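# Open the fridge door wide and leave it open

## Task

Swing the refrigerator door to a wide-open position so that it stays open without the robot holding it. Slamming the door open or shut counts as failure, as does the robot toppling or being left tilted.

## Robot and tools

Robot: a wheeled base with a vertical column, a tiltable head and two six-joint arms (left and right), each ending in a two-finger gripper. Folded, it measures 0.73 m long, 0.62 m wide and 1.88 m tall, with its front 0.40 m ahead of the column. The base drives straight or turns in place and cannot move sideways.

Frames: the base frame sits on the floor between the drive wheels, under the column, with x forward, y left and z up. left_hand and right_hand are reported in this frame, at the point where the fingers meet (tips reach 8 mm further). The hand's z axis runs along the fingers (quat_wxyz maps (0,0,1) onto it), and its y axis runs across the opening. The odometry frame is the base frame as it was when the scene began.

execute_actions: argument "actions" is a list holding one action or nothing (empty just reports state and images). An action may contain "base", "joints", or both, plus optional "speeds"; its parts start together.
- base: exactly one of {"translate_m": d}, a relative straight drive from where the base now is, in metres, -3 to 3, forward positive; or {"rotate_rad": d}, a relative spin in place, radians, -3.2 to 3.2, counter-clockwise (left) positive. Moves that would need over 8.667 s are refused.
- joints: absolute targets keyed by name, one entry per joint you want moved (no shared list for both arms). Radians except grippers. head_tilt_rad -0.61 to 1.308 (0 level, positive down). For each arm, X = left or right: X_joint1_rad -2.879 to 2.879; X_joint2_rad 0 to 3.141; X_joint3_rad 0 to 3.019; X_joint4_rad -1.692 to 1.57; X_joint5_rad -1.57 to 1.57 (sideways swing of the hand, positive toward the robot's right); X_joint6_rad -2.094 to 2.094 (hand roll, positive clockwise viewed from behind); X_gripper_m 0 to 0.093, fingertip gap in metres. Tolerances for done: head 0.03, joints 1-6 0.045/0.14/0.09/0.055/0.03/0.035, gripper 0.003. Joints left out may keep pursuing earlier targets.
- speeds: caps for this action only, translate_m 0.05 to 0.8 m/s, rotate_rad 0.1 to 1 rad/s (defaults are the maxima). Arms are not slowed by this.
- cameras: list from cam_head_left, cam_head_right, cam_left_wrist, cam_right_wrist, nav_camera, all; null/omitted means all, [] none.
Bad keys or values reject the whole call with no motion. If a result reports a stop, later motion calls in that same reply are skipped.

wait: seconds 0 to 10; nothing new is commanded. zoom_image: camera name plus region [x0, y0, x1, y1] in pixels from the top-left, at most 504 by 504, on a camera that had a full image in the latest result. finished_scene: pass the current scene number; it ends the scene irreversibly after the last command is held and reports success. Replying without any tool call also ends everything.

Arm geometry (approximate): with joint1 at -1.57 (left) or 1.57 (right) and joints 5, 6 at 0, the arm lies in a forward vertical plane 0.23 m off the column's centre. Let a = j2 - 0.35, b = 1.05 + j2 - j3, c = b - j4 (c = 1.57 means fingers straight down). The hand is about 0.12 + 0.39 sin a + 0.38 cos b + 0.25 cos c m ahead and 1.46 + 0.39 cos a - 0.38 sin b - 0.25 sin c m above the floor; e.g. j2, j3, j4 = 0.93, 0.78, 0.14 gives 0.60 ahead, 1.21 up. Real hands sit up to ~5 cm lower and nearer the column; trust the reported hand positions. Reach is about 1 m from the shoulder, no lower than 0.47 m, so never the floor.

Small target changes (under ~0.03 rad, 0.08 for joints 2-3) may not move anything. For gentle contact, step about 0.05 rad per call from your previous target. Gripper: fingers 7 cm long, body 10 cm wide; to grasp, command an opening smaller than the object (off_target is then expected); a reported opening at least 0.002 above target means something is held.

Result lines: base_status and joint_status give how each motion ended: done, off_target (resting short, maybe still pushing), contact_stop (base only, a wheel stalled; back off 0.05 m before retrying or turning), time_out, not_followed, or limit_stop_at_motor_heat. "joint command not followed" with a cause line means a self-collision check blocked an arm; back each moved joint off by at least 0.05 rad, or move the other arm away. on_its_own lists what you did not command; "held at" is a held target, not the position. A blocked arm keeps pressing; to relieve it, resend its six reported positions as targets. motor_effort lists only left_wheel and right_wheel (positive pushes forward, bracket = peak); effort outside the rest range suggests pushing. wheel_motors_off = 1 means the wheels were shut off for 2 s after about 3 s of hard pushing, and the base won't hold position then. base_odometry counts wheel rotation, so slips look like motion; if turned_by_wheels and turned_by_imu disagree by over ~4% and at least 0.05 rad, the base hit or slipped. base_tilt in degrees, forward and right positive; a drop of 0.5 degrees in forward during a move means it is leaning back, so reverse 0.05 m. Motor temperatures are listed per arm in joint order; MOTOR HOT appears from 85 °C and at 100 °C that arm goes limp (OVER-TEMPERATURE FAULT).

Cameras: head cameras 1.47 to 1.58 m up look forward, tilted down by head_tilt_rad; straight ahead may be off-centre by up to 0.3 rad. Wrist cameras sit 0.10 m behind the fingertip point, looking along the fingers angled 0.62 rad toward the hand's +x; image right is the hand's -y. With fingers pointing down and the arm forward, they look down and back toward the robot. nav_camera is at the base front, 0.23 m up, looking ahead.

Avoid: slamming the door, tipping or tilting the robot, arms striking or pressing on each other, long hard pushes by arm or base, dropping things, and overheating. The door must stay open on its own when you finish.

Each tool is called after "Request:" as name([rows], argument=value, ...), one row to a line, values as JSON.

## Session

Request:
execute_actions(actions=[])

Scene clock: 0.00 s.
Motor temperatures (°C, as the motors report them): left_arm=[24 25 26 23 26 25] | right_arm=[25 24 25 24 27 25]
base_odometry: x=+0.000 y=+0.000 heading=+0.000 (m, m, rad; odometry frame)
turned_by_wheels: +0.000 (rad since the last result)
turned_by_imu: +0.000 (rad since the last result)
base_tilt: forward=-0.6 right=-0.3 (deg)
base_status: not commanded
joint_positions: head_tilt_rad=+0.858 left_joint1_rad=-1.600 left_joint2_rad=+0.870 left_joint3_rad=+0.381 left_joint4_rad=-0.933 left_joint5_rad=-0.019 left_joint6_rad=-0.080 left_gripper_m=+0.094 right_joint1_rad=+1.575 right_joint2_rad=+0.846 right_joint3_rad=+0.419 right_joint4_rad=-0.969 right_joint5_rad=+0.000 right_joint6_rad=-0.009 right_gripper_m=+0.094
joint_status: not commanded
wheel_motors_off: 0
motor_effort: left_wheel=+3 right_wheel=+0 (%)
left_hand: x=+0.1371 y=+0.2219 z=+1.2548 quat_wxyz=(+0.434, +0.020, -0.901, -0.018) (m; base frame)
right_hand: x=+0.1567 y=-0.2245 z=+1.2559 quat_wxyz=(+0.423, +0.006, -0.906, -0.003) (m; base frame)
pictures: cam_head_left, cam_head_right, cam_left_wrist, cam_right_wrist, nav_camera
Images, in order (width x height): cam_head_left 672x504, cam_head_right 672x504, cam_left_wrist 504x504, cam_right_wrist 504x504, nav_camera 672x504.

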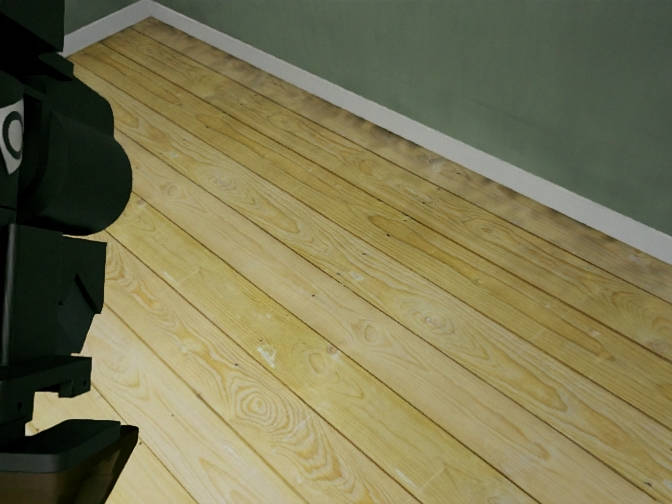

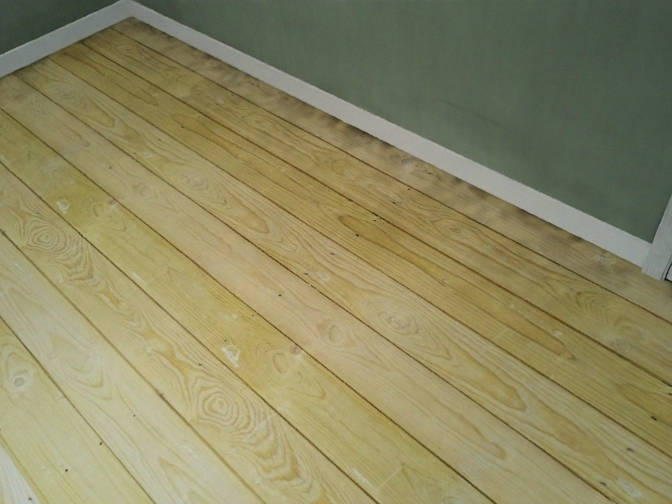

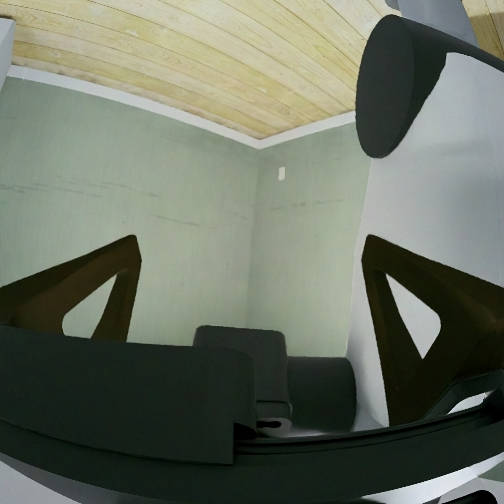

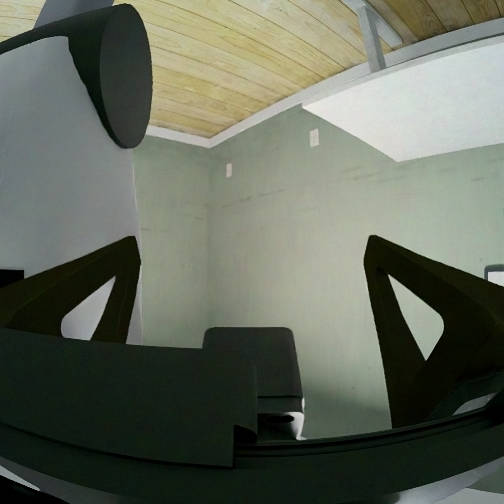

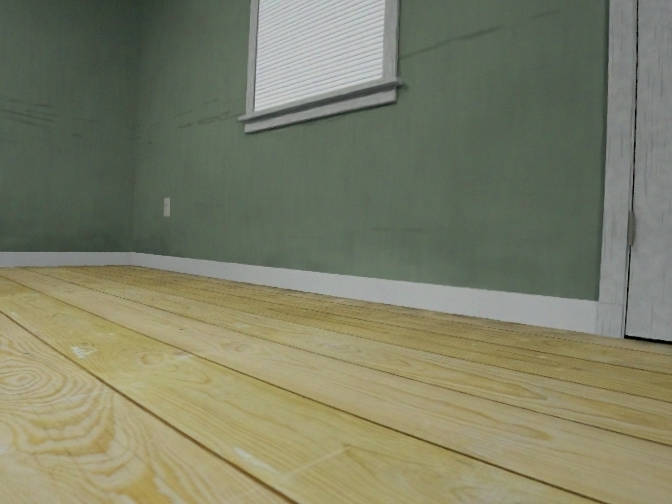

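Request:
execute_actions([
  {"base":{"rotate_rad":1.4},"joints":{"head_tilt_rad":0.3}},
], cameras=["cam_head_left","cam_head_right","nav_camera"])

Scene clock: 8.40 s.
Motor temperatures (°C, as the motors report them): left_arm=[24 25 26 23 26 25] | right_arm=[25 24 25 24 27 25]
base_odometry: x=+0.000 y=+0.000 heading=+1.400 (m, m, rad; odometry frame)
turned_by_wheels: +1.400 (rad since the last result)
turned_by_imu: +1.391 (rad since the last result)
base_tilt: forward=-0.6 right=-0.2 (deg)
base_status: done
joint_positions: head_tilt_rad=+0.319 left_joint1_rad=-1.600 left_joint2_rad=+0.870 left_joint3_rad=+0.381 left_joint4_rad=-0.933 left_joint5_rad=-0.019 left_joint6_rad=-0.080 left_gripper_m=+0.094 right_joint1_rad=+1.575 right_joint2_rad=+0.846 right_joint3_rad=+0.419 right_joint4_rad=-0.969 right_joint5_rad=+0.000 right_joint6_rad=-0.009 right_gripper_m=+0.094
joint_status: all done
wheel_motors_off: 0
motor_effort: left_wheel=-4(42) right_wheel=+2(28) (%)
left_hand: x=+0.1371 y=+0.2219 z=+1.2548 quat_wxyz=(+0.434, +0.020, -0.901, -0.018) (m; base frame)
right_hand: x=+0.1567 y=-0.2245 z=+1.2559 quat_wxyz=(+0.423, +0.006, -0.906, -0.003) (m; base frame)
pictures: cam_head_left, cam_head_right, nav_camera
Images, in order (width x height): cam_head_left 672x504, cam_head_right 672x504, nav_camera 672x504.

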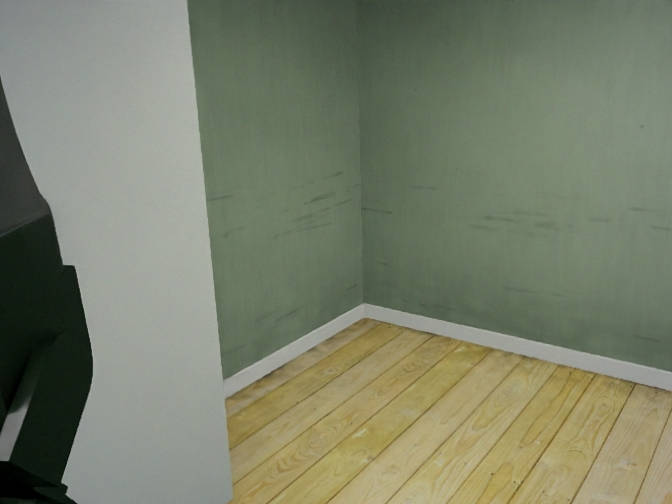

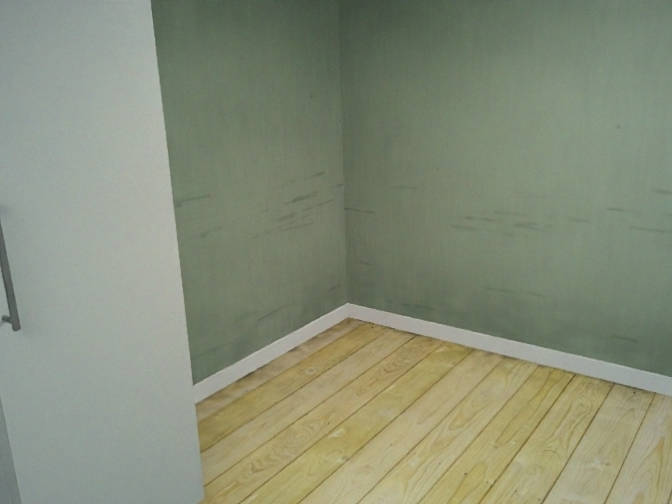

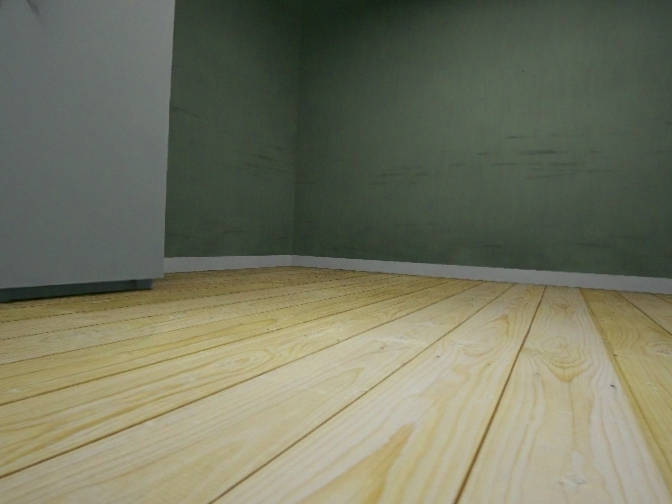

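Request:
execute_actions([
  {"base":{"rotate_rad":0.7},"joints":{"head_tilt_rad":0.45}},
], cameras=["cam_head_left","cam_head_right","nav_camera"])

Scene clock: 15.27 s.
Motor temperatures (°C, as the motors report them): left_arm=[24 25 26 23 26 25] | right_arm=[25 24 25 24 27 25]
base_odometry: x=+0.000 y=+0.000 heading=+2.099 (m, m, rad; odometry frame)
turned_by_wheels: +0.700 (rad since the last result)
turned_by_imu: +0.695 (rad since the last result)
base_tilt: forward=-0.6 right=-0.3 (deg)
base_status: done
joint_positions: head_tilt_rad=+0.454 left_joint1_rad=-1.600 left_joint2_rad=+0.870 left_joint3_rad=+0.381 left_joint4_rad=-0.933 left_joint5_rad=-0.019 left_joint6_rad=-0.080 left_gripper_m=+0.094 right_joint1_rad=+1.575 right_joint2_rad=+0.846 right_joint3_rad=+0.419 right_joint4_rad=-0.969 right_joint5_rad=+0.000 right_joint6_rad=-0.009 right_gripper_m=+0.094
joint_status: all done
wheel_motors_off: 0
motor_effort: left_wheel=-2(29) right_wheel=+3(30) (%)
left_hand: x=+0.1371 y=+0.2219 z=+1.2548 quat_wxyz=(+0.434, +0.020, -0.901, -0.018) (m; base frame)
right_hand: x=+0.1567 y=-0.2245 z=+1.2559 quat_wxyz=(+0.423, +0.006, -0.906, -0.003) (m; base frame)
pictures: cam_head_left, cam_head_right, nav_camera
Images, in order (width x height): cam_head_left 672x504, cam_head_right 672x504, nav_camera 672x504.

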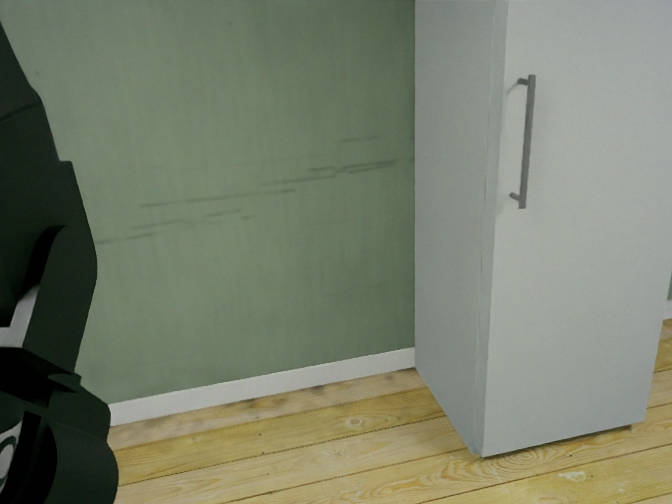

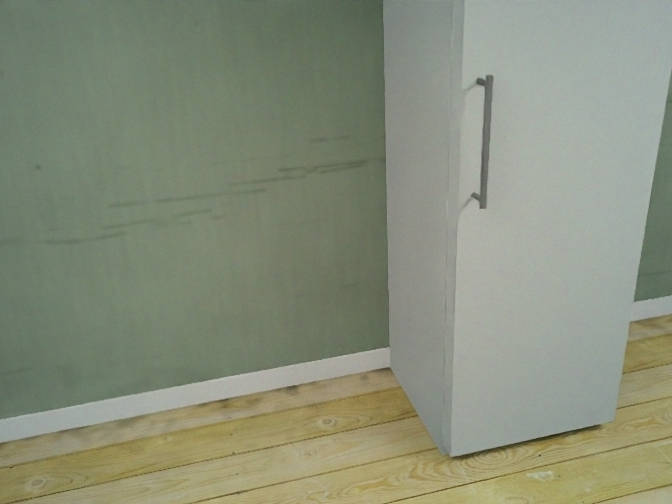

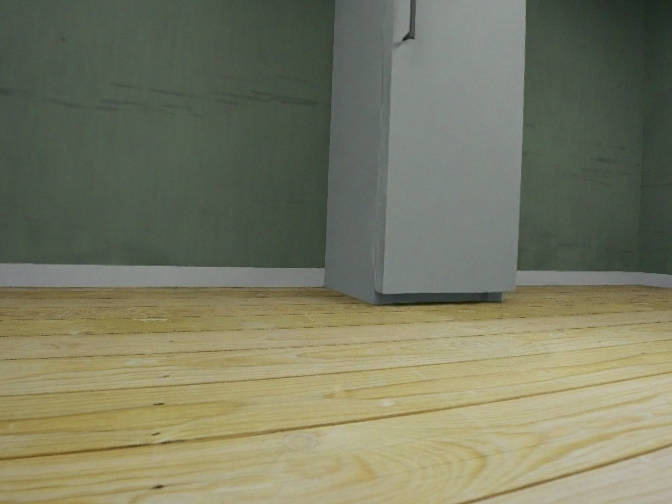

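Request:
execute_actions([
  {"base":{"rotate_rad":-0.4},"joints":{"right_joint1_rad":1.57,"right_joint2_rad":1.35,"right_joint3_rad":1.0,"right_joint4_rad":1.1}},
], cameras=[])

Request:
execute_actions([
  {"base":{"translate_m":0.8}},
], cameras=["cam_head_right"])

Request:
execute_actions([
  {"base":{"rotate_rad":0.73}},
])

Scene clock: 58.43 s.
Motor temperatures (°C, as the motors report them): left_arm=[24 25 26 23 26 25] | right_arm=[25 24 25 24 27 25]
base_odometry: x=+0.000 y=+0.000 heading=+1.700 (m, m, rad; odometry frame)
turned_by_wheels: -0.399 (rad since the last result)
turned_by_imu: -0.400 (rad since the last result)
base_tilt: forward=-0.6 right=-0.2 (deg)
base_status: done
joint_positions: head_tilt_rad=+0.454 left_joint1_rad=-1.600 left_joint2_rad=+0.870 left_joint3_rad=+0.381 left_joint4_rad=-0.933 left_joint5_rad=-0.019 left_joint6_rad=-0.080 left_gripper_m=+0.094 right_joint1_rad=+1.575 right_joint2_rad=+1.347 right_joint3_rad=+0.986 right_joint4_rad=+1.078 right_joint5_rad=+0.000 right_joint6_rad=-0.009 right_gripper_m=+0.094
joint_status: all done
wheel_motors_off: 0
motor_effort: left_wheel=+4(27) right_wheel=-3(29) (%)
left_hand: x=+0.1371 y=+0.2219 z=+1.2548 quat_wxyz=(+0.434, +0.020, -0.901, -0.018) (m; base frame)
right_hand: x=+0.7423 y=-0.2230 z=+1.2067 quat_wxyz=(-0.581, +0.004, -0.814, +0.000) (m; base frame)
pictures: none
No camera images: the call's "cameras" was empty. Leave "cameras" out to get every camera's image.

Scene clock: 61.40 s.
Motor temperatures (°C, as the motors report them): left_arm=[24 25 26 23 26 25] | right_arm=[25 25 25 24 27 25]
base_odometry: x=-0.103 y=+0.793 heading=+1.700 (m, m, rad; odometry frame)
turned_by_wheels: +0.000 (rad since the last result)
turned_by_imu: -0.002 (rad since the last result)
base_tilt: forward=-0.6 right=-0.3 (deg)
base_status: done
joint_positions: head_tilt_rad=+0.455 left_joint1_rad=-1.600 left_joint2_rad=+0.870 left_joint3_rad=+0.382 left_joint4_rad=-0.933 left_joint5_rad=-0.019 left_joint6_rad=-0.080 left_gripper_m=+0.094 right_joint1_rad=+1.575 right_joint2_rad=+1.347 right_joint3_rad=+0.989 right_joint4_rad=+1.078 right_joint5_rad=+0.000 right_joint6_rad=-0.009 right_gripper_m=+0.094
joint_status: not commanded
wheel_motors_off: 0
motor_effort: left_wheel=-3(70) right_wheel=+0(55) (%)
left_hand: x=+0.1377 y=+0.2219 z=+1.2546 quat_wxyz=(+0.433, +0.020, -0.901, -0.018) (m; base frame)
right_hand: x=+0.7435 y=-0.2230 z=+1.2075 quat_wxyz=(-0.582, +0.004, -0.813, +0.000) (m; base frame)
pictures: cam_head_right
Images, in order (width x height): cam_head_right 672x504.

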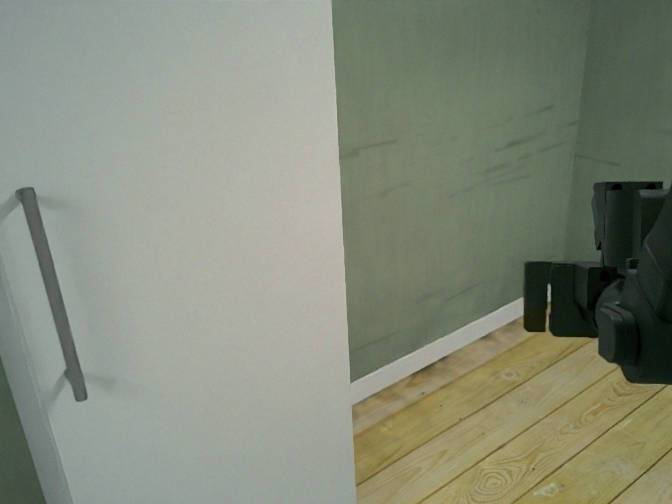

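Scene clock: 63.43 s.
Motor temperatures (°C, as the motors report them): left_arm=[24 25 26 23 26 25] | right_arm=[25 25 25 24 27 25]
base_odometry: x=-0.103 y=+0.793 heading=+2.430 (m, m, rad; odometry frame)
turned_by_wheels: +0.730 (rad since the last result)
turned_by_imu: +0.721 (rad since the last result)
base_tilt: forward=-0.6 right=-0.2 (deg)
base_status: done
joint_positions: head_tilt_rad=+0.455 left_joint1_rad=-1.600 left_joint2_rad=+0.870 left_joint3_rad=+0.382 left_joint4_rad=-0.933 left_joint5_rad=-0.019 left_joint6_rad=-0.080 left_gripper_m=+0.094 right_joint1_rad=+1.575 right_joint2_rad=+1.347 right_joint3_rad=+0.989 right_joint4_rad=+1.078 right_joint5_rad=+0.000 right_joint6_rad=-0.009 right_gripper_m=+0.094
joint_status: not commanded
wheel_motors_off: 0
motor_effort: left_wheel=-2(54) right_wheel=+2(42) (%)
left_hand: x=+0.1377 y=+0.2219 z=+1.2546 quat_wxyz=(+0.433, +0.020, -0.901, -0.018) (m; base frame)
right_hand: x=+0.7436 y=-0.2232 z=+1.2075 quat_wxyz=(-0.582, +0.004, -0.813, +0.001) (m; base frame)
pictures: cam_head_left, cam_head_right, cam_left_wrist, cam_right_wrist, nav_camera
Images, in order (width x height): cam_head_left 672x504, cam_head_right 672x504, cam_left_wrist 504x504, cam_right_wrist 504x504, nav_camera 672x504.

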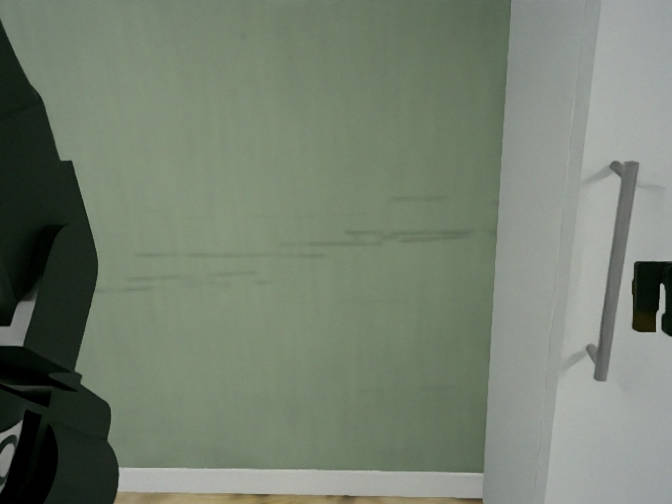

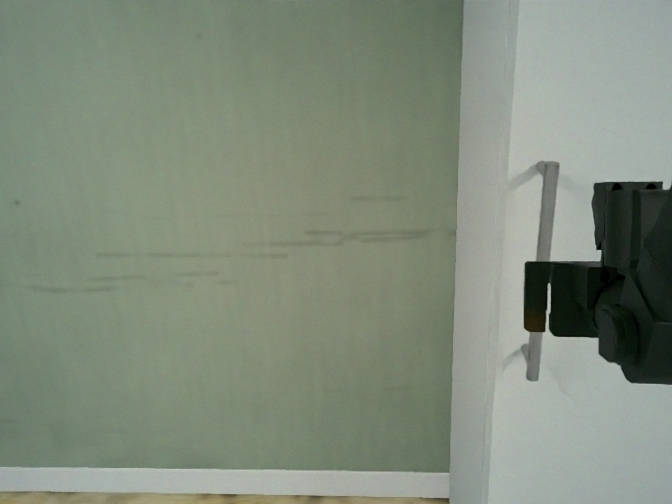

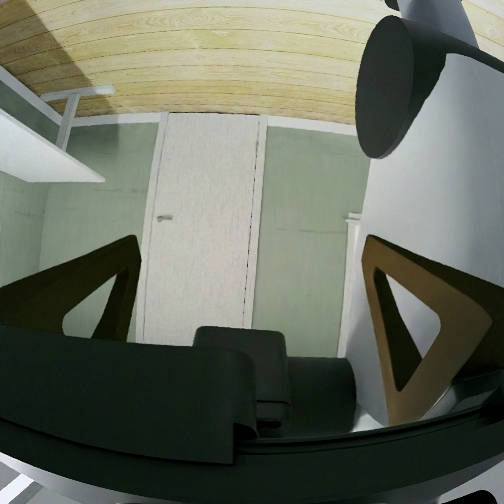

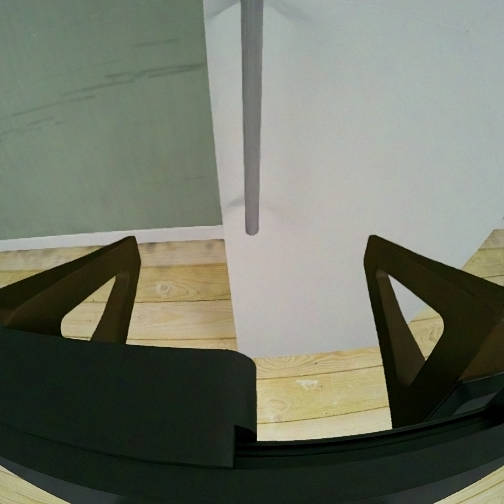

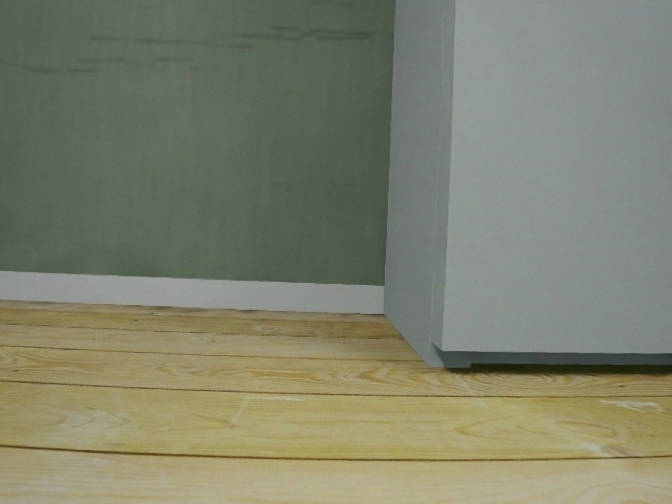

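Request:
execute_actions([
  {"base":{"translate_m":0.15},"speeds":{"translate_m":0.2}},
], cameras=["cam_head_left","cam_right_wrist","nav_camera"])

Scene clock: 71.23 s.
Motor temperatures (°C, as the motors report them): left_arm=[24 25 26 23 26 25] | right_arm=[25 26 25 25 27 25]
base_odometry: x=-0.217 y=+0.891 heading=+2.431 (m, m, rad; odometry frame)
turned_by_wheels: +0.001 (rad since the last result)
turned_by_imu: -0.001 (rad since the last result)
base_tilt: forward=-0.6 right=-0.3 (deg)
base_status: done
joint_positions: head_tilt_rad=+0.455 left_joint1_rad=-1.600 left_joint2_rad=+0.870 left_joint3_rad=+0.380 left_joint4_rad=-0.933 left_joint5_rad=-0.019 left_joint6_rad=-0.080 left_gripper_m=+0.094 right_joint1_rad=+1.575 right_joint2_rad=+1.347 right_joint3_rad=+0.989 right_joint4_rad=+1.078 right_joint5_rad=+0.000 right_joint6_rad=-0.009 right_gripper_m=+0.094
joint_status: not commanded
wheel_motors_off: 0
motor_effort: left_wheel=+1(59) right_wheel=+0(64) (%)
left_hand: x=+0.1364 y=+0.2220 z=+1.2550 quat_wxyz=(+0.435, +0.020, -0.900, -0.018) (m; base frame)
right_hand: x=+0.7437 y=-0.2232 z=+1.2076 quat_wxyz=(-0.582, +0.004, -0.813, +0.001) (m; base frame)
pictures: cam_head_left, cam_right_wrist, nav_camera
Images, in order (width x height): cam_head_left 672x504, cam_right_wrist 504x504, nav_camera 672x504.

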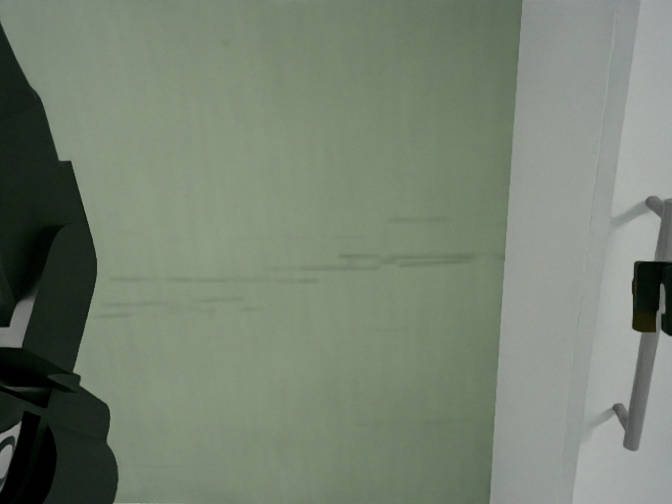

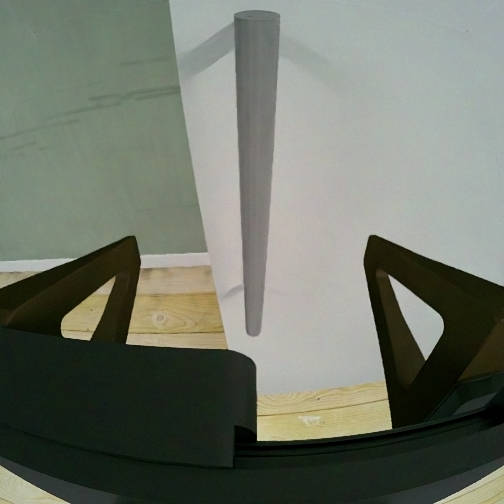

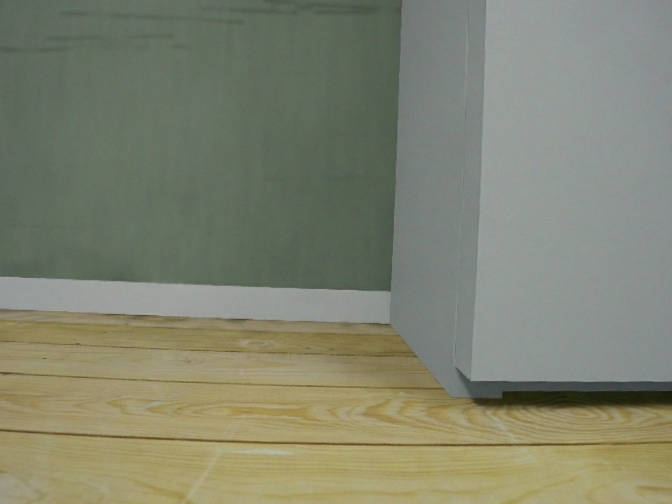

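Request:
execute_actions([
  {"base":{"translate_m":0.1},"speeds":{"translate_m":0.1}},
], cameras=["cam_head_right","cam_right_wrist"])

Scene clock: 85.57 s.
Motor temperatures (°C, as the motors report them): left_arm=[24 26 26 23 26 25] | right_arm=[25 26 25 25 27 25]
base_odometry: x=-0.293 y=+0.957 heading=+2.432 (m, m, rad; odometry frame)
turned_by_wheels: +0.001 (rad since the last result)
turned_by_imu: -0.001 (rad since the last result)
base_tilt: forward=-0.6 right=-0.3 (deg)
base_status: done
joint_positions: head_tilt_rad=+0.455 left_joint1_rad=-1.600 left_joint2_rad=+0.870 left_joint3_rad=+0.379 left_joint4_rad=-0.933 left_joint5_rad=-0.019 left_joint6_rad=-0.080 left_gripper_m=+0.094 right_joint1_rad=+1.575 right_joint2_rad=+1.347 right_joint3_rad=+0.990 right_joint4_rad=+1.078 right_joint5_rad=+0.000 right_joint6_rad=-0.009 right_gripper_m=+0.094
joint_status: not commanded
wheel_motors_off: 0
motor_effort: left_wheel=+1(49) right_wheel=-1(45) (%)
left_hand: x=+0.1363 y=+0.2220 z=+1.2550 quat_wxyz=(+0.435, +0.020, -0.900, -0.018) (m; base frame)
right_hand: x=+0.7442 y=-0.2232 z=+1.2080 quat_wxyz=(-0.583, +0.004, -0.813, +0.001) (m; base frame)
pictures: cam_head_right, cam_right_wrist
Images, in order (width x height): cam_head_right 672x504, cam_right_wrist 504x504.

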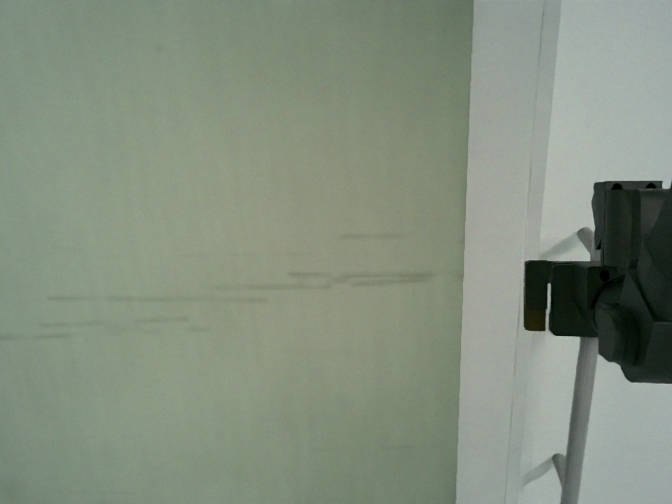

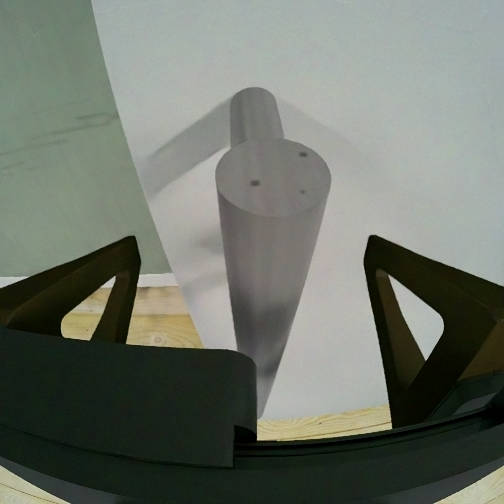

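Request:
execute_actions([
  {"joints":{"right_gripper_m":0.0}},
], cameras=["cam_right_wrist"])

Request:
execute_actions([
  {"base":{"translate_m":-0.1},"speeds":{"translate_m":0.05}},
], cameras=["cam_head_left","cam_right_wrist","nav_camera"])

Scene clock: 96.63 s.
Motor temperatures (°C, as the motors report them): left_arm=[24 26 26 23 26 25] | right_arm=[25 26 26 25 27 25]
base_odometry: x=-0.293 y=+0.957 heading=+2.432 (m, m, rad; odometry frame)
turned_by_wheels: +0.000 (rad since the last result)
turned_by_imu: -0.001 (rad since the last result)
base_tilt: forward=-0.6 right=-0.1 (deg)
base_status: not commanded
joint_positions: head_tilt_rad=+0.455 left_joint1_rad=-1.600 left_joint2_rad=+0.870 left_joint3_rad=+0.379 left_joint4_rad=-0.933 left_joint5_rad=-0.019 left_joint6_rad=-0.080 left_gripper_m=+0.094 right_joint1_rad=+1.570 right_joint2_rad=+1.347 right_joint3_rad=+0.990 right_joint4_rad=+1.078 right_joint5_rad=+0.004 right_joint6_rad=-0.006 right_gripper_m=+0.016
joint_status: right_gripper_m off_target (ended at +0.016, target +0.000)
wheel_motors_off: 0
motor_effort: left_wheel=+0(1) right_wheel=-2(2) (%)
left_hand: x=+0.1363 y=+0.2220 z=+1.2550 quat_wxyz=(+0.435, +0.020, -0.900, -0.018) (m; base frame)
right_hand: x=+0.7442 y=-0.2265 z=+1.2080 quat_wxyz=(-0.583, +0.001, -0.813, +0.004) (m; base frame)
pictures: cam_right_wrist
Images, in order (width x height): cam_right_wrist 504x504.

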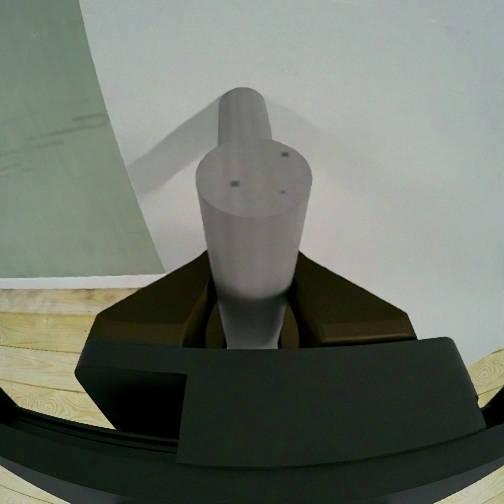

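Scene clock: 99.50 s.
Motor temperatures (°C, as the motors report them): left_arm=[24 26 26 23 26 25] | right_arm=[25 27 26 25 27 25]
base_odometry: x=-0.217 y=+0.891 heading=+2.430 (m, m, rad; odometry frame)
turned_by_wheels: -0.001 (rad since the last result)
turned_by_imu: -0.002 (rad since the last result)
base_tilt: forward=-0.5 right=-0.2 (deg)
base_status: done
joint_positions: head_tilt_rad=+0.455 left_joint1_rad=-1.600 left_joint2_rad=+0.870 left_joint3_rad=+0.379 left_joint4_rad=-0.933 left_joint5_rad=-0.019 left_joint6_rad=-0.080 left_gripper_m=+0.094 right_joint1_rad=+1.570 right_joint2_rad=+1.356 right_joint3_rad=+0.996 right_joint4_rad=+1.077 right_joint5_rad=+0.000 right_joint6_rad=-0.004 right_gripper_m=+0.000
joint_status: not commanded
wheel_motors_off: 0
on_its_own: right_gripper_m moved -0.015 to your old target +0.000
motor_effort: left_wheel=-3(39) right_wheel=+1(60) (%)
left_hand: x=+0.1361 y=+0.2220 z=+1.2551 quat_wxyz=(+0.435, +0.020, -0.900, -0.018) (m; base frame)
right_hand: x=+0.7446 y=-0.2259 z=+1.2040 quat_wxyz=(-0.581, +0.002, -0.814, +0.002) (m; base frame)
pictures: cam_head_left, cam_right_wrist, nav_camera
Images, in order (width x height): cam_head_left 672x504, cam_right_wrist 504x504, nav_camera 672x504.

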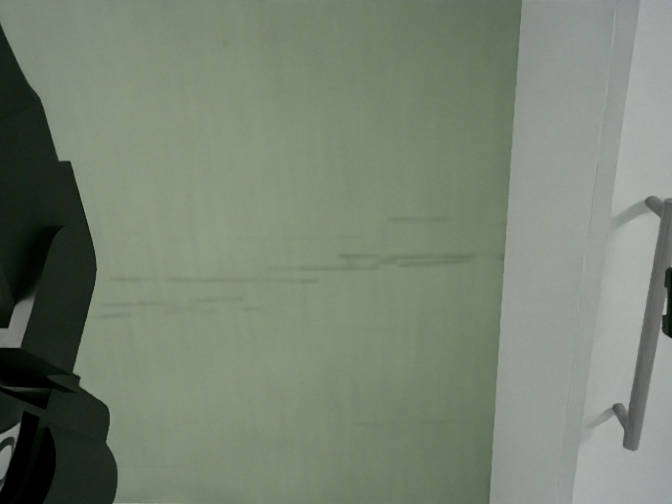

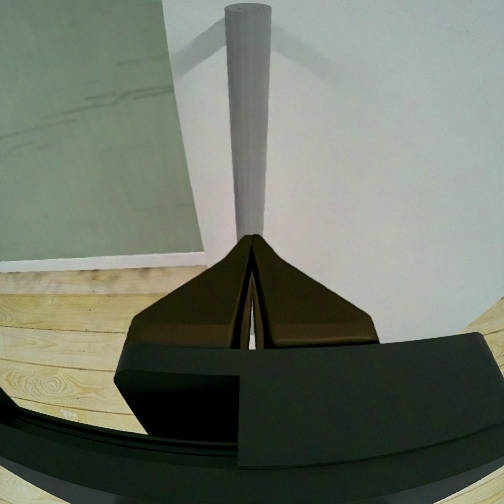

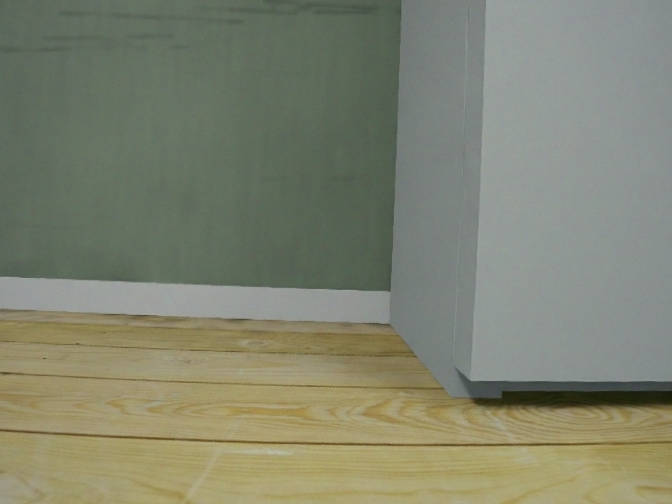

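Request:
execute_actions([
  {"base":{"translate_m":-0.05},"joints":{"right_joint2_rad":0.95,"right_joint3_rad":1.4,"right_joint4_rad":-0.7,"right_joint6_rad":-1.57,"right_gripper_m":0.05,"head_tilt_rad":0.5}},
], cameras=["cam_head_right","cam_right_wrist"])

Scene clock: 129.63 s.
Motor temperatures (°C, as the motors report them): left_arm=[24 26 26 23 26 25] | right_arm=[25 27 26 25 27 25]
base_odometry: x=-0.179 y=+0.859 heading=+2.429 (m, m, rad; odometry frame)
turned_by_wheels: -0.002 (rad since the last result)
turned_by_imu: -0.003 (rad since the last result)
base_tilt: forward=-0.6 right=-0.2 (deg)
base_status: done
joint_positions: head_tilt_rad=+0.505 left_joint1_rad=-1.600 left_joint2_rad=+0.870 left_joint3_rad=+0.377 left_joint4_rad=-0.933 left_joint5_rad=-0.019 left_joint6_rad=-0.080 left_gripper_m=+0.094 right_joint1_rad=+1.570 right_joint2_rad=+0.959 right_joint3_rad=+1.402 right_joint4_rad=-0.688 right_joint5_rad=+0.000 right_joint6_rad=-1.563 right_gripper_m=+0.050
joint_status: all done
wheel_motors_off: 0
motor_effort: left_wheel=-3(55) right_wheel=+1(60) (%)
left_hand: x=+0.1351 y=+0.2220 z=+1.2555 quat_wxyz=(+0.436, +0.020, -0.900, -0.018) (m; base frame)
right_hand: x=+0.7272 y=-0.2258 z=+1.3175 quat_wxyz=(-0.098, +0.697, -0.703, +0.098) (m; base frame)
pictures: cam_head_right, cam_right_wrist
Images, in order (width x height): cam_head_right 672x504, cam_right_wrist 504x504.

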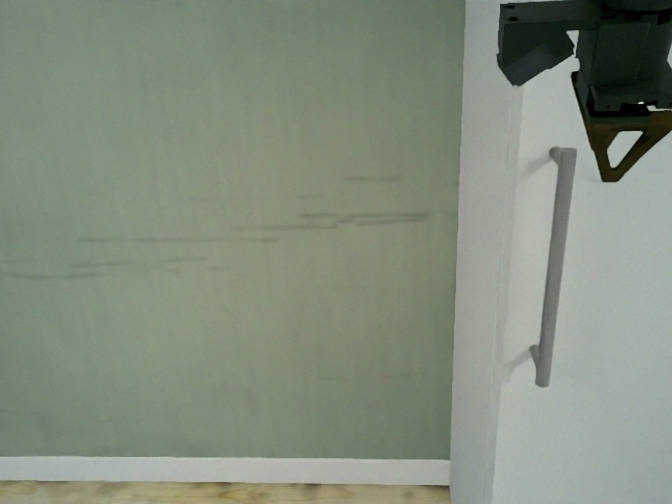

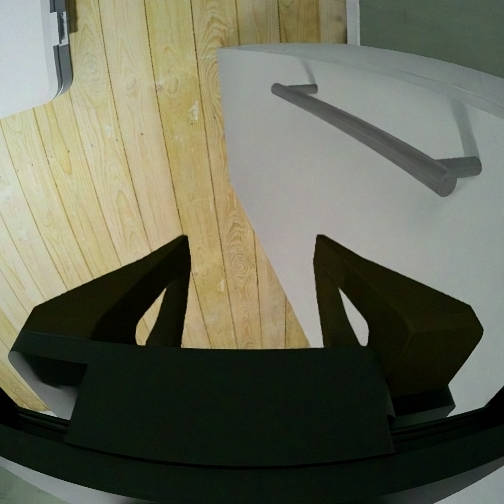

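Request:
execute_actions([
  {"joints":{"right_joint1_rad":1.9,"right_joint2_rad":1.45,"right_joint3_rad":1.5,"right_joint4_rad":-0.57,"right_joint5_rad":0.7,"right_gripper_m":0.05,"head_tilt_rad":0.6}},
], cameras=["cam_head_right","cam_right_wrist"])

Scene clock: 151.23 s.
Motor temperatures (°C, as the motors report them): left_arm=[24 26 26 23 26 25] | right_arm=[25 28 27 24 27 25]
base_odometry: x=-0.179 y=+0.859 heading=+2.429 (m, m, rad; odometry frame)
turned_by_wheels: +0.000 (rad since the last result)
turned_by_imu: -0.002 (rad since the last result)
base_tilt: forward=-0.7 right=-0.2 (deg)
base_status: not commanded
joint_positions: head_tilt_rad=+0.603 left_joint1_rad=-1.600 left_joint2_rad=+0.870 left_joint3_rad=+0.377 left_joint4_rad=-0.933 left_joint5_rad=-0.019 left_joint6_rad=-0.080 left_gripper_m=+0.094 right_joint1_rad=+1.906 right_joint2_rad=+1.463 right_joint3_rad=+1.488 right_joint4_rad=-0.572 right_joint5_rad=+0.696 right_joint6_rad=-1.563 right_gripper_m=+0.050
joint_status: all done
wheel_motors_off: 0
motor_effort: left_wheel=-4(4) right_wheel=+4(5) (%)
left_hand: x=+0.1351 y=+0.2220 z=+1.2555 quat_wxyz=(+0.436, +0.020, -0.900, -0.018) (m; base frame)
right_hand: x=+0.6653 y=-0.1300 z=+1.0911 quat_wxyz=(+0.129, +0.747, -0.633, +0.156) (m; base frame)
pictures: cam_head_right, cam_right_wrist
Images, in order (width x height): cam_head_right 672x504, cam_right_wrist 504x504.

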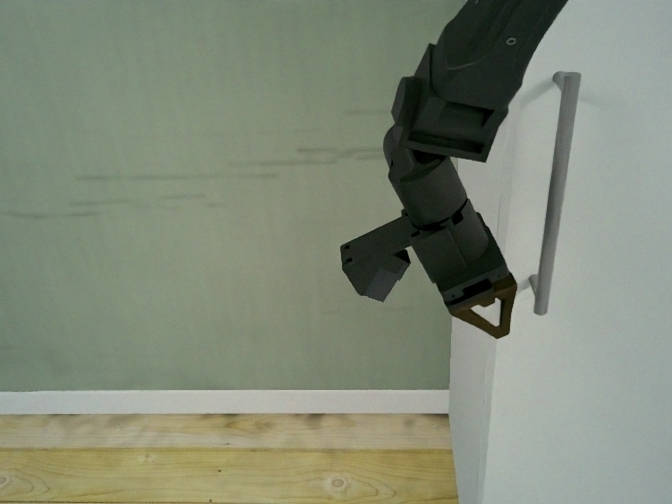

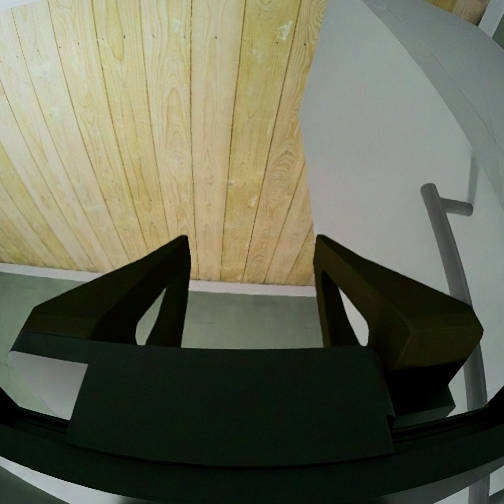

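Request:
execute_actions([
  {"joints":{"right_joint1_rad":2.0,"right_joint5_rad":1.3}},
], cameras=["cam_head_right","cam_right_wrist"])

Scene clock: 158.83 s.
Motor temperatures (°C, as the motors report them): left_arm=[24 26 26 23 26 25] | right_arm=[25 28 27 24 27 25]
base_odometry: x=-0.179 y=+0.859 heading=+2.429 (m, m, rad; odometry frame)
turned_by_wheels: +0.000 (rad since the last result)
turned_by_imu: -0.002 (rad since the last result)
base_tilt: forward=-0.6 right=-0.3 (deg)
base_status: not commanded
joint_positions: head_tilt_rad=+0.603 left_joint1_rad=-1.600 left_joint2_rad=+0.870 left_joint3_rad=+0.377 left_joint4_rad=-0.933 left_joint5_rad=-0.019 left_joint6_rad=-0.080 left_gripper_m=+0.094 right_joint1_rad=+2.005 right_joint2_rad=+1.463 right_joint3_rad=+1.488 right_joint4_rad=-0.572 right_joint5_rad=+1.296 right_joint6_rad=-1.563 right_gripper_m=+0.050
joint_status: all done
wheel_motors_off: 0
motor_effort: left_wheel=-4(3) right_wheel=+2(1) (%)
left_hand: x=+0.1351 y=+0.2220 z=+1.2555 quat_wxyz=(+0.436, +0.020, -0.900, -0.018) (m; base frame)
right_hand: x=+0.6762 y=-0.1511 z=+1.1611 quat_wxyz=(+0.271, +0.694, -0.565, +0.354) (m; base frame)
pictures: cam_head_right, cam_right_wrist
Images, in order (width x height): cam_head_right 672x504, cam_right_wrist 504x504.

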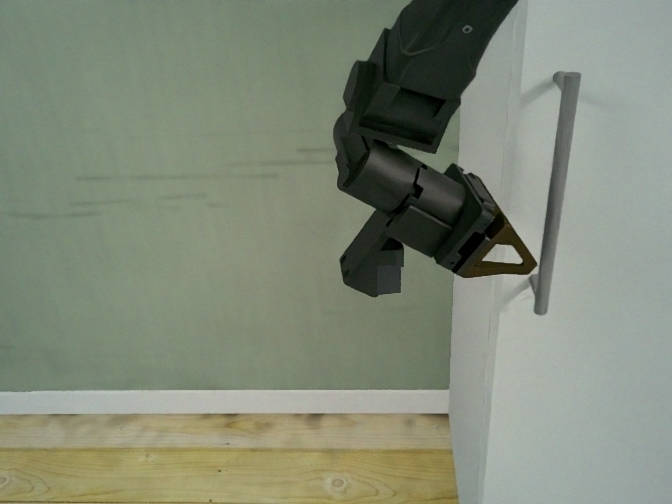

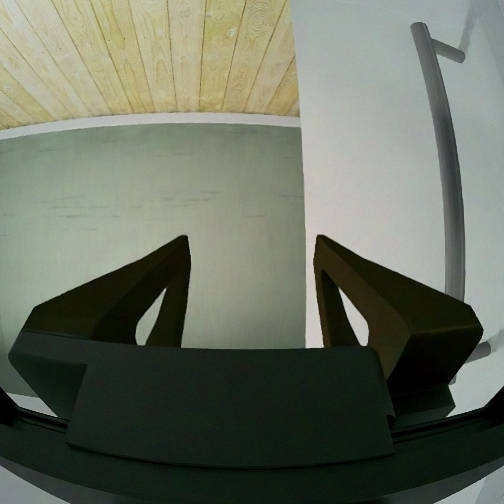

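Request:
execute_actions([
  {"base":{"translate_m":0.19},"speeds":{"translate_m":0.12}},
], cameras=["cam_head_right","cam_right_wrist"])

Scene clock: 168.77 s.
Motor temperatures (°C, as the motors report them): left_arm=[24 26 26 23 26 25] | right_arm=[25 28 27 24 28 25]
base_odometry: x=-0.323 y=+0.983 heading=+2.430 (m, m, rad; odometry frame)
turned_by_wheels: +0.001 (rad since the last result)
turned_by_imu: -0.002 (rad since the last result)
base_tilt: forward=-0.6 right=-0.3 (deg)
base_status: done
joint_positions: head_tilt_rad=+0.604 left_joint1_rad=-1.600 left_joint2_rad=+0.870 left_joint3_rad=+0.378 left_joint4_rad=-0.933 left_joint5_rad=-0.019 left_joint6_rad=-0.080 left_gripper_m=+0.094 right_joint1_rad=+2.005 right_joint2_rad=+1.463 right_joint3_rad=+1.488 right_joint4_rad=-0.572 right_joint5_rad=+1.297 right_joint6_rad=-1.563 right_gripper_m=+0.050
joint_status: not commanded
wheel_motors_off: 0
motor_effort: left_wheel=+1(56) right_wheel=-1(47) (%)
left_hand: x=+0.1359 y=+0.2220 z=+1.2552 quat_wxyz=(+0.435, +0.020, -0.900, -0.018) (m; base frame)
right_hand: x=+0.6762 y=-0.1511 z=+1.1611 quat_wxyz=(+0.271, +0.694, -0.565, +0.354) (m; base frame)
pictures: cam_head_right, cam_right_wrist
Images, in order (width x height): cam_head_right 672x504, cam_right_wrist 504x504.

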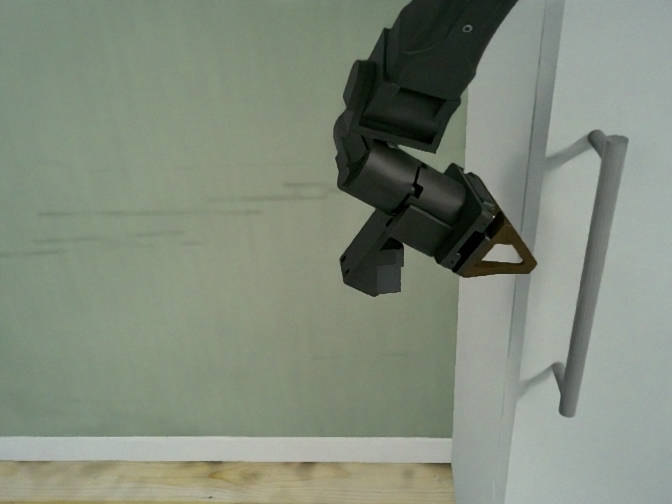

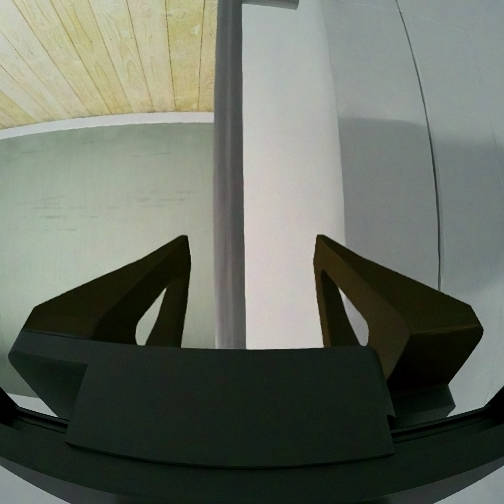

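Request:
execute_actions([
  {"joints":{"right_joint1_rad":1.9}},
], cameras=["cam_head_right","cam_right_wrist"])

Scene clock: 181.50 s.
Motor temperatures (°C, as the motors report them): left_arm=[24 26 26 23 26 25] | right_arm=[25 29 27 24 28 25]
base_odometry: x=-0.323 y=+0.983 heading=+2.430 (m, m, rad; odometry frame)
turned_by_wheels: +0.000 (rad since the last result)
turned_by_imu: -0.002 (rad since the last result)
base_tilt: forward=-0.6 right=-0.3 (deg)
base_status: not commanded
joint_positions: head_tilt_rad=+0.604 left_joint1_rad=-1.600 left_joint2_rad=+0.870 left_joint3_rad=+0.378 left_joint4_rad=-0.933 left_joint5_rad=-0.019 left_joint6_rad=-0.080 left_gripper_m=+0.094 right_joint1_rad=+1.895 right_joint2_rad=+1.463 right_joint3_rad=+1.488 right_joint4_rad=-0.572 right_joint5_rad=+1.297 right_joint6_rad=-1.563 right_gripper_m=+0.050
joint_status: all done
wheel_motors_off: 0
motor_effort: left_wheel=+3(0) right_wheel=+0(0) (%)
left_hand: x=+0.1359 y=+0.2220 z=+1.2552 quat_wxyz=(+0.435, +0.020, -0.900, -0.018) (m; base frame)
right_hand: x=+0.6786 y=-0.2125 z=+1.1571 quat_wxyz=(+0.313, +0.665, -0.567, +0.373) (m; base frame)
pictures: cam_head_right, cam_right_wrist
Images, in order (width x height): cam_head_right 672x504, cam_right_wrist 504x504.

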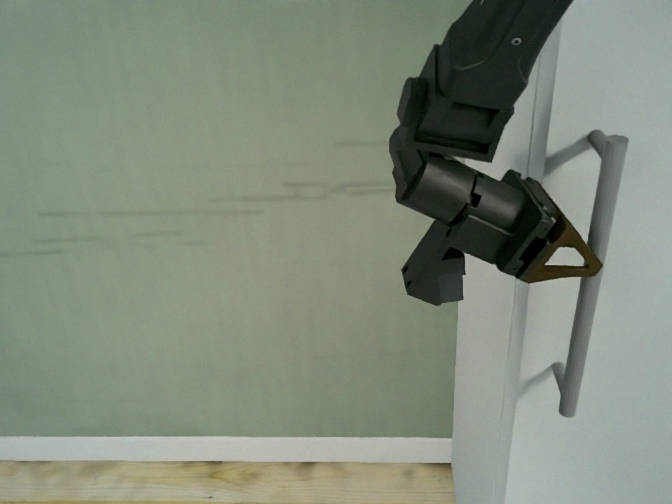

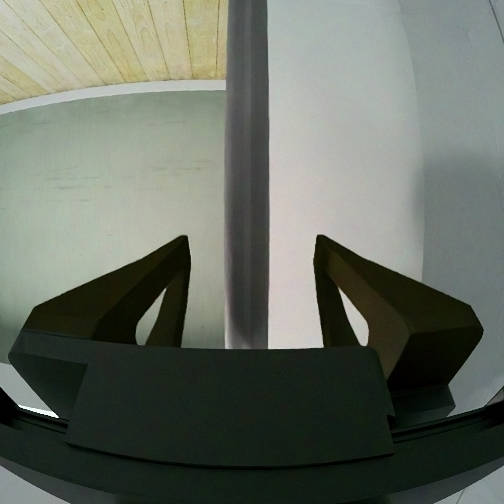

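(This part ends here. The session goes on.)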